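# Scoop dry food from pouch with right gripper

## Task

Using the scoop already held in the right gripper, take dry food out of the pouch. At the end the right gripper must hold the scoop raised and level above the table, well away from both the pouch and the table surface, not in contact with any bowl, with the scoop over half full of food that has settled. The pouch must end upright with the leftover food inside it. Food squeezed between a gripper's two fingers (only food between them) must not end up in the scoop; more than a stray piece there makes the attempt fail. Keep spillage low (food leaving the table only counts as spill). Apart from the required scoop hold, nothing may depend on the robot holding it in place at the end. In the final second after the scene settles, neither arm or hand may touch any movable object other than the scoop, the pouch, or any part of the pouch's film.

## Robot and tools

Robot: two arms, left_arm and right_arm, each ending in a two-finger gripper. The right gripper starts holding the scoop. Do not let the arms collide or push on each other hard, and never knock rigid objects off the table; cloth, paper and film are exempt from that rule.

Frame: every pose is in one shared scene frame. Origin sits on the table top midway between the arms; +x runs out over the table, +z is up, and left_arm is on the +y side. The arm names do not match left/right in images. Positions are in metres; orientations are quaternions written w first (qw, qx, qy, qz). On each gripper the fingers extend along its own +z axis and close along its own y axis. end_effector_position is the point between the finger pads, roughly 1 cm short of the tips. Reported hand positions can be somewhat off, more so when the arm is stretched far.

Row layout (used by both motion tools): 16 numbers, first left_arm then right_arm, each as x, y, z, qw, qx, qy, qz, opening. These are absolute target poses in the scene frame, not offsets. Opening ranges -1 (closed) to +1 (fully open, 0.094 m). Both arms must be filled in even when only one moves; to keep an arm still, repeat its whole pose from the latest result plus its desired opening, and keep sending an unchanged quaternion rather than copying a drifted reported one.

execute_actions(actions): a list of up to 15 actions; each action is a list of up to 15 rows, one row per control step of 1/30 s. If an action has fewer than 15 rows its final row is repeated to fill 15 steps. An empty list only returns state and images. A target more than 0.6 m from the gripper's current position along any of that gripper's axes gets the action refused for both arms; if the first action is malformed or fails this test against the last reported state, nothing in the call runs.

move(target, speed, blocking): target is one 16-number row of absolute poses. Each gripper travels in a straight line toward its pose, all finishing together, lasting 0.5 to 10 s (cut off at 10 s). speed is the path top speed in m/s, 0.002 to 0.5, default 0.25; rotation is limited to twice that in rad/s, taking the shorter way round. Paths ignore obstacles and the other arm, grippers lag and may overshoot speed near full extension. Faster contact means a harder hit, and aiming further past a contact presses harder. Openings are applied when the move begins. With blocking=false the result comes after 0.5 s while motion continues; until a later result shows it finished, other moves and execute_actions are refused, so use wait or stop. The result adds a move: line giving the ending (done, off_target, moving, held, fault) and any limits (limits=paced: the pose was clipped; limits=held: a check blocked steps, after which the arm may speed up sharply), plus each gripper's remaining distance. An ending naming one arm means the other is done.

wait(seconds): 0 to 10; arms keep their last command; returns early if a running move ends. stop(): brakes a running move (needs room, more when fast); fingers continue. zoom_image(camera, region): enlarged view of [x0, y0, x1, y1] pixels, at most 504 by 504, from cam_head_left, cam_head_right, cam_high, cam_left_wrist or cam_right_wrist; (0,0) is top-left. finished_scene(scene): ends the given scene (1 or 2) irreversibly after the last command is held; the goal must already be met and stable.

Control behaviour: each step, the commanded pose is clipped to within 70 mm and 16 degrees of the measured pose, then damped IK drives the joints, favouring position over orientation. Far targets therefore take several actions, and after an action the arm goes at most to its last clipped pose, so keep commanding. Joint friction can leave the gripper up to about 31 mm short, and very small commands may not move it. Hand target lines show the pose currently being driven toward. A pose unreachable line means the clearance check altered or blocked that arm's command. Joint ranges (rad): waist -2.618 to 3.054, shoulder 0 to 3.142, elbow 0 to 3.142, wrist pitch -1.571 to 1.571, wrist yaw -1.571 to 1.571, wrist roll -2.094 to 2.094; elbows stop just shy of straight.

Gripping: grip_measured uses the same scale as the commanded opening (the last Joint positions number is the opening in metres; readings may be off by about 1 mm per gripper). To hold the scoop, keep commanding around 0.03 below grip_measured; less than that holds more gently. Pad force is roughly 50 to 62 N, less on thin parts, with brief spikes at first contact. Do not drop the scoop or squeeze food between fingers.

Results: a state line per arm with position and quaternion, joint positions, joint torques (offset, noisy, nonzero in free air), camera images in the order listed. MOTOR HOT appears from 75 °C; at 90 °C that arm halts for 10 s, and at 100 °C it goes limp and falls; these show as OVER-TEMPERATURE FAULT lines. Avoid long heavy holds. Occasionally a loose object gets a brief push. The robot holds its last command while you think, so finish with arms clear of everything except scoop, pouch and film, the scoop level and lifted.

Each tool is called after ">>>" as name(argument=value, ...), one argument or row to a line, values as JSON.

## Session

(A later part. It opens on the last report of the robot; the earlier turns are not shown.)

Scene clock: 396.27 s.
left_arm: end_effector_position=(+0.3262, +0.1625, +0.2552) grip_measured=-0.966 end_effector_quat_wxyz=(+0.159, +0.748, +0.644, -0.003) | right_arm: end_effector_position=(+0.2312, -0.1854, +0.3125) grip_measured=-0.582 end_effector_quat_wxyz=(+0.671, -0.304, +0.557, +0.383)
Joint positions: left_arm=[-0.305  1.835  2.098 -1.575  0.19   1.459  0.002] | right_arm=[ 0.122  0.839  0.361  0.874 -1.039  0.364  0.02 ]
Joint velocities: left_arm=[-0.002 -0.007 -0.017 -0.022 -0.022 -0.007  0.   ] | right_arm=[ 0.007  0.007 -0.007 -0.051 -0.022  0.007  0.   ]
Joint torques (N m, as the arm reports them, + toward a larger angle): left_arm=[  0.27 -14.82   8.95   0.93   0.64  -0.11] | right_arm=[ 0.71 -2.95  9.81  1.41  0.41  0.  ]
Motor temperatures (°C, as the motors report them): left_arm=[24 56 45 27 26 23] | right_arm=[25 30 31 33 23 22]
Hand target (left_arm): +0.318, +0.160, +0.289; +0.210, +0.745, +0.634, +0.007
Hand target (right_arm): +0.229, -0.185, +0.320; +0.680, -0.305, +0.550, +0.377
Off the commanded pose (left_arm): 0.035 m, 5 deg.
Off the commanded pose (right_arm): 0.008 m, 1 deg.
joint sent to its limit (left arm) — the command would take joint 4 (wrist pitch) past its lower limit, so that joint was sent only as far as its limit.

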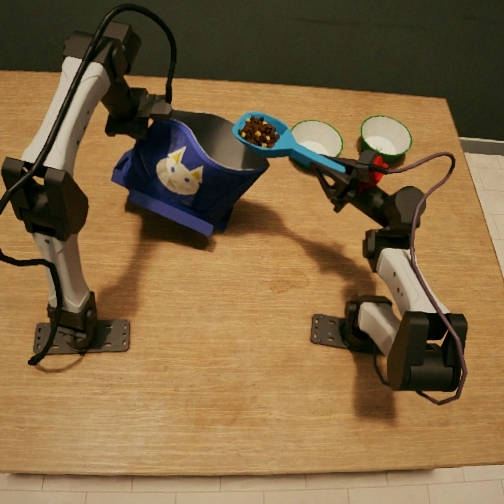

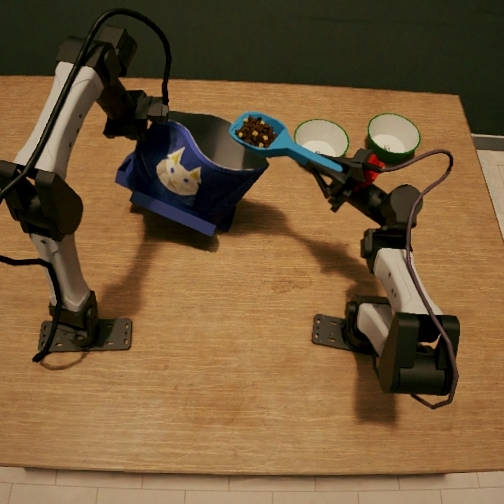

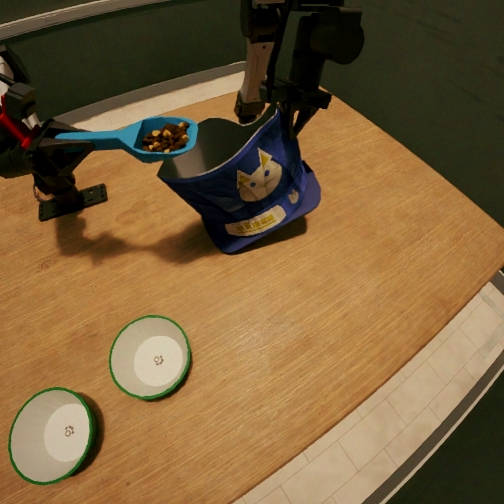

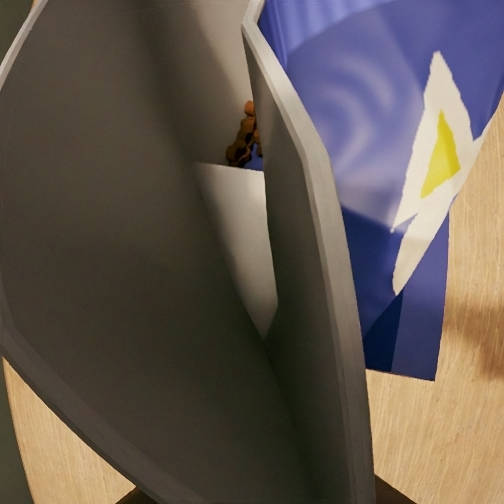

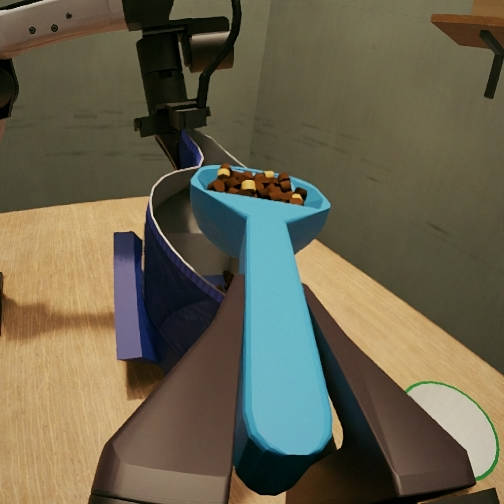

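>>> move(
  target=[0.335,0.235,0.18,0.25,0.73,0.6,-0.2,-1,0.24,-0.22,0.35,0.745,-0.208,0.572,0.271,-0.9],
  speed=0.06,
)

>>> move(
  target=[0.335,0.245,0.16,0.25,0.73,0.6,-0.2,-1,0.24,-0.22,0.35,0.745,-0.208,0.572,0.271,-0.9],
  speed=0.05,
)

>>> execute_actions(
  actions=[
    [[0.335,0.245,0.16,0.25,0.73,0.6,-0.2,0.2,0.24,-0.22,0.35,0.745,-0.208,0.572,0.271,-0.9]],
    [[0.335,0.29,0.2,0.25,0.73,0.6,-0.2,0.2,0.24,-0.22,0.35,0.745,-0.208,0.572,0.271,-0.9]],
    [[0.33,0.32,0.26,0.25,0.73,0.6,-0.2,0.2,0.24,-0.22,0.35,0.745,-0.208,0.572,0.271,-0.9]],
  ],
)

Scene clock: 406.27 s.
left_arm: end_effector_position=(+0.3374, +0.2398, +0.1611) grip_measured=-0.966 end_effector_quat_wxyz=(+0.213, +0.744, +0.605, -0.185) | right_arm: end_effector_position=(+0.2441, -0.2197, +0.3378) grip_measured=-0.582 end_effector_quat_wxyz=(+0.732, -0.204, +0.587, +0.279)
Joint positions: left_arm=[ 0.071  1.998  1.859 -1.542  0.563  1.948  0.002] | right_arm=[ 0.122  0.636  0.418  0.528 -0.729  0.24   0.02 ]
Joint velocities: left_arm=[-0.007  0.007  0.002 -0.037 -0.007 -0.037 -0.   ] | right_arm=[-0.002  0.012  0.012 -0.022  0.007  0.037 -0.   ]
Joint torques (N m, as the arm reports them, + toward a larger angle): left_arm=[  0.88 -13.23   7.25  -0.4    1.21  -0.01] | right_arm=[ 0.79 -2.24 10.67  1.71  0.26 -0.02]
Motor temperatures (°C, as the motors report them): left_arm=[24 59 44 26 26 23] | right_arm=[25 29 33 33 23 22]
Hand target (left_arm): +0.336, +0.235, +0.180; +0.250, +0.732, +0.602, -0.197
Hand target (right_arm): +0.239, -0.219, +0.350; +0.745, -0.208, +0.573, +0.271
Off the commanded pose (left_arm): 0.020 m, 5 deg.
Off the commanded pose (right_arm): 0.013 m, 2 deg.
move: off_target (left_arm, right_arm)

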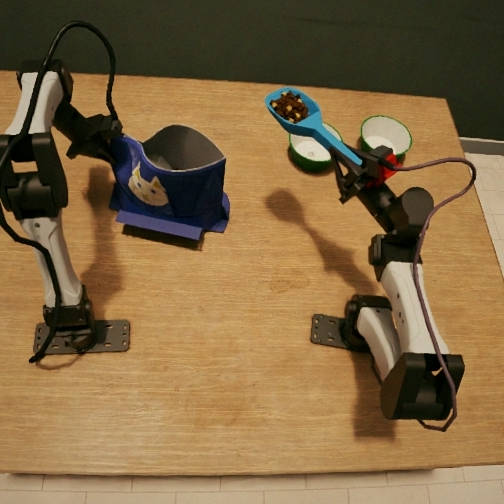

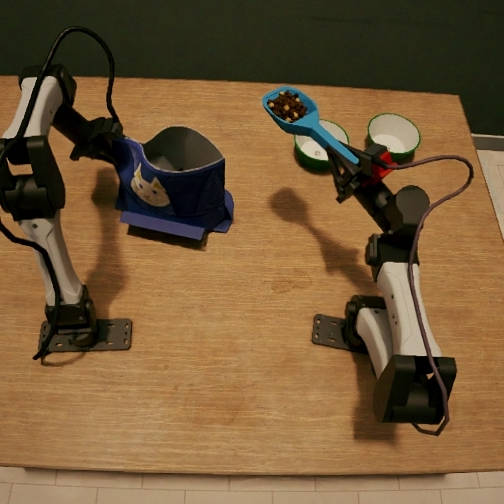

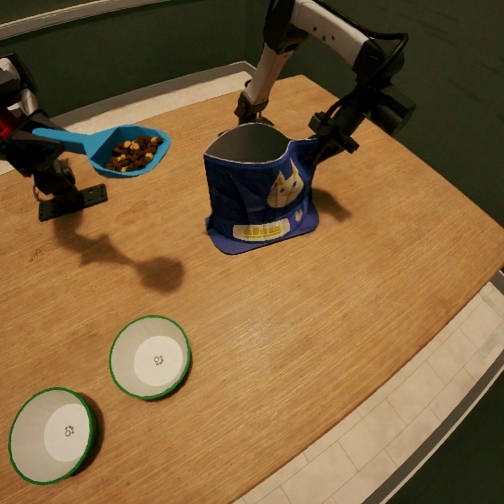

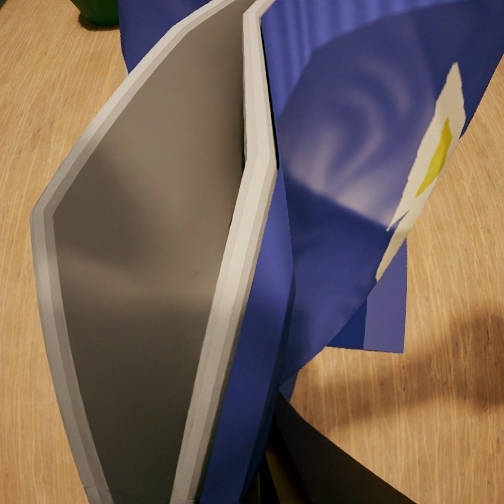

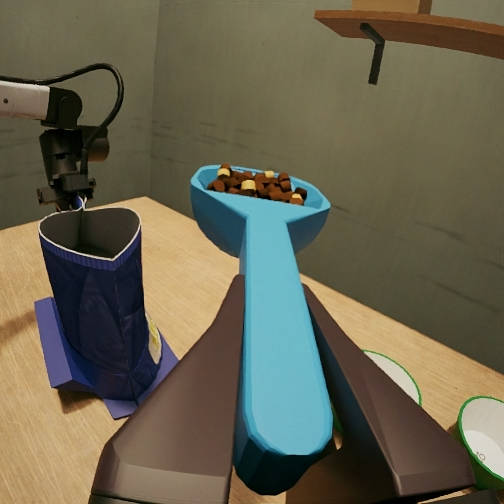

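Scene clock: 407.37 s.
left_arm: end_effector_position=(+0.3375, +0.2418, +0.1567) grip_measured=-0.966 end_effector_quat_wxyz=(+0.242, +0.734, +0.601, -0.204) | right_arm: end_effector_position=(+0.2441, -0.2197, +0.3377) grip_measured=-0.582 end_effector_quat_wxyz=(+0.732, -0.204, +0.587, +0.279)
Joint positions: left_arm=[ 0.104  2.005  1.823 -1.528  0.631  1.988  0.002] | right_arm=[ 0.122  0.636  0.418  0.528 -0.729  0.24   0.02 ]
Joint velocities: left_arm=[-0.017 -0.017  0.007  0.007  0.037 -0.095 -0.   ] | right_arm=[ 0.002 -0.012  0.022 -0.007 -0.007 -0.037 -0.001]
Joint torques (N m, as the arm reports them, + toward a larger angle): left_arm=[  0.6  -13.23   4.65   0.02   0.52  -0.02] | right_arm=[ 0.51 -1.68 10.5   1.75  0.28 -0.02]
Motor temperatures (°C, as the motors report them): left_arm=[24 59 44 26 26 23] | right_arm=[25 29 34 33 23 22]
Hand target (left_arm): +0.335, +0.245, +0.160; +0.250, +0.732, +0.601, -0.201
Hand target (right_arm): +0.240, -0.220, +0.350; +0.745, -0.208, +0.572, +0.271
Off the commanded pose (left_arm): 0.005 m, 1 deg.
Off the commanded pose (right_arm): 0.013 m, 3 deg.
move: off_target (right_arm)

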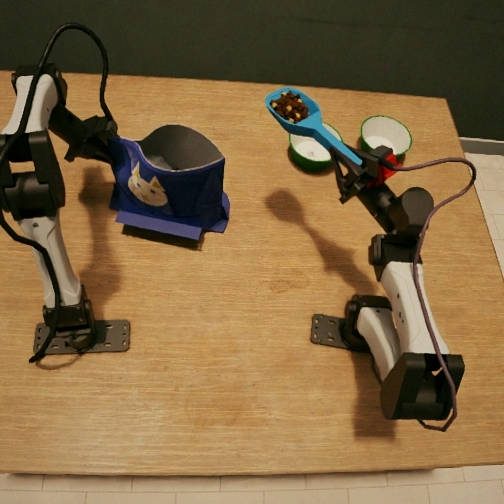

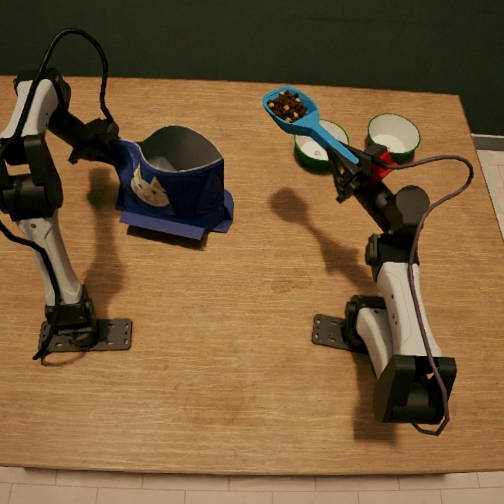

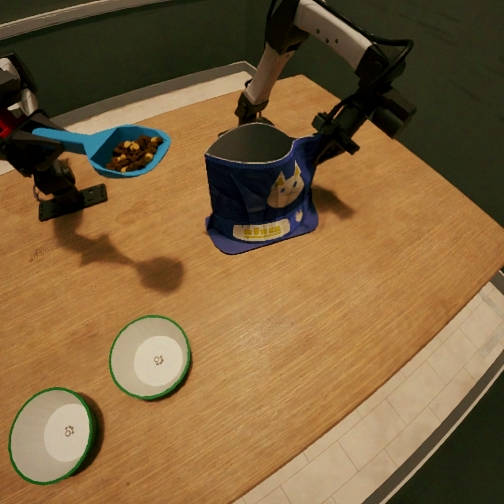

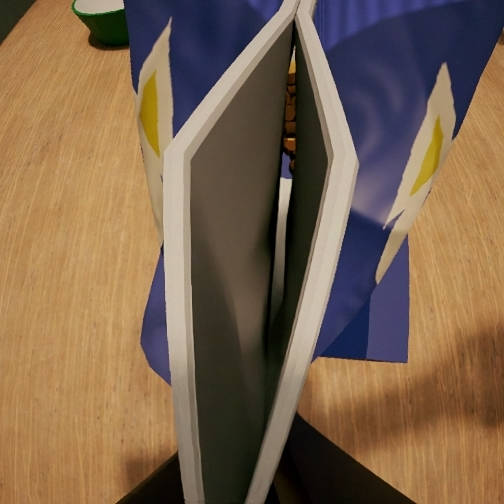

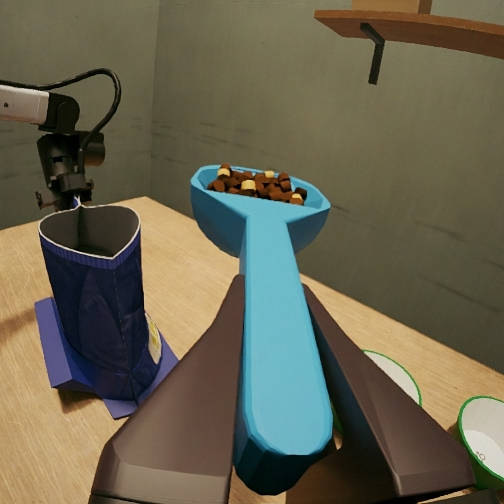

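Scene clock: 408.87 s.
left_arm: end_effector_position=(+0.3285, +0.3193, +0.2638) grip_measured=+0.197 end_effector_quat_wxyz=(+0.328, +0.701, +0.633, -0.037) | right_arm: end_effector_position=(+0.2441, -0.2197, +0.3377) grip_measured=-0.582 end_effector_quat_wxyz=(+0.732, -0.204, +0.587, +0.279)
Joint positions: left_arm=[ 0.334  1.782  1.948 -1.565  0.653  2.017  0.056] | right_arm=[ 0.122  0.636  0.418  0.528 -0.729  0.24   0.02 ]
Joint velocities: left_arm=[-0.002  0.007 -0.002 -0.037 -0.007  0.007  0.   ] | right_arm=[ 0.002 -0.017 -0.007  0.037  0.037 -0.022  0.001]
Joint torques (N m, as the arm reports them, + toward a larger angle): left_arm=[-0.23 -7.81  6.48  0.51  0.5  -0.16] | right_arm=[ 0.51 -1.7  10.51  1.75  0.29 -0.02]
Motor temperatures (°C, as the motors report them): left_arm=[24 59 44 26 26 23] | right_arm=[25 29 34 33 23 22]
Hand target (left_arm): +0.329, +0.319, +0.259; +0.327, +0.696, +0.638, -0.050
Hand target (right_arm): +0.240, -0.220, +0.350; +0.745, -0.208, +0.572, +0.271
Off the commanded pose (left_arm): 0.004 m, 21 deg; orientation clipped at the last step of the last action.
Off the commanded pose (right_arm): 0.013 m, 3 deg.
joint sent to its limit (left arm) — the command would take joint 4 (wrist pitch) past its lower limit, so that joint was sent only as far as its limit.

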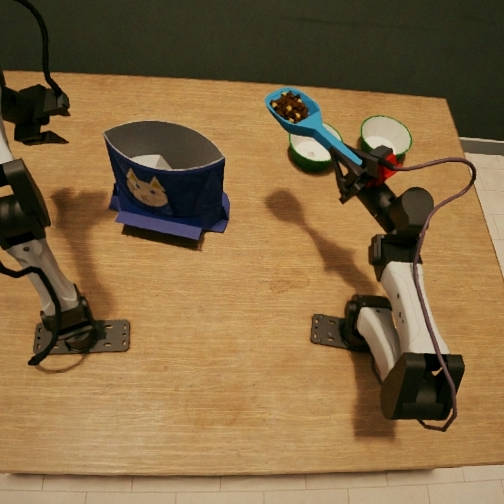

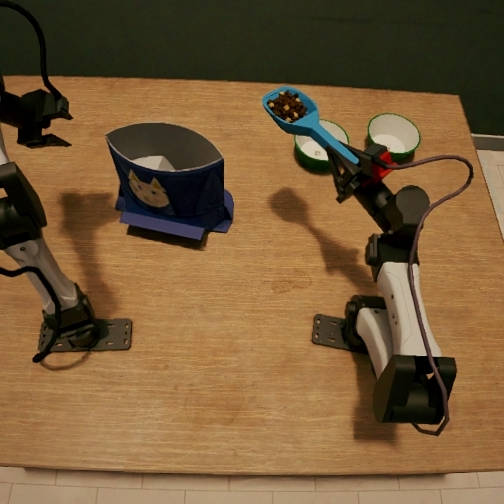

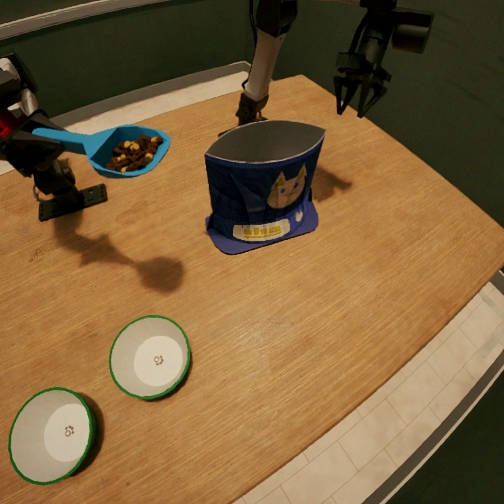

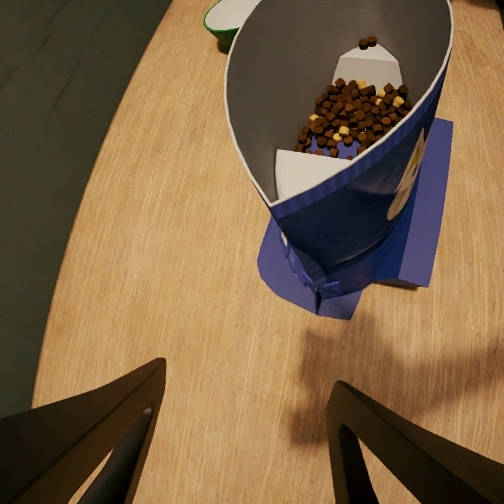

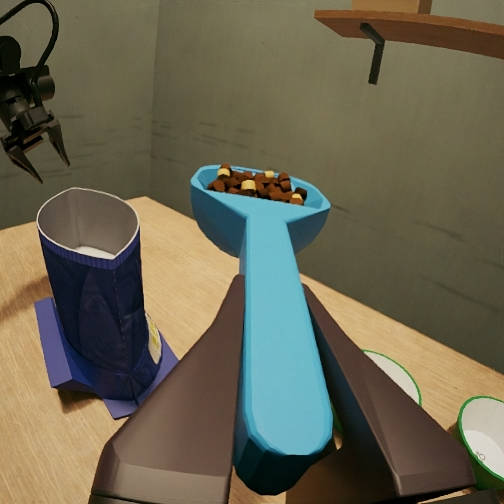

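>>> finished_scene(
  scene=1,
)

The scene is finished: the task was done.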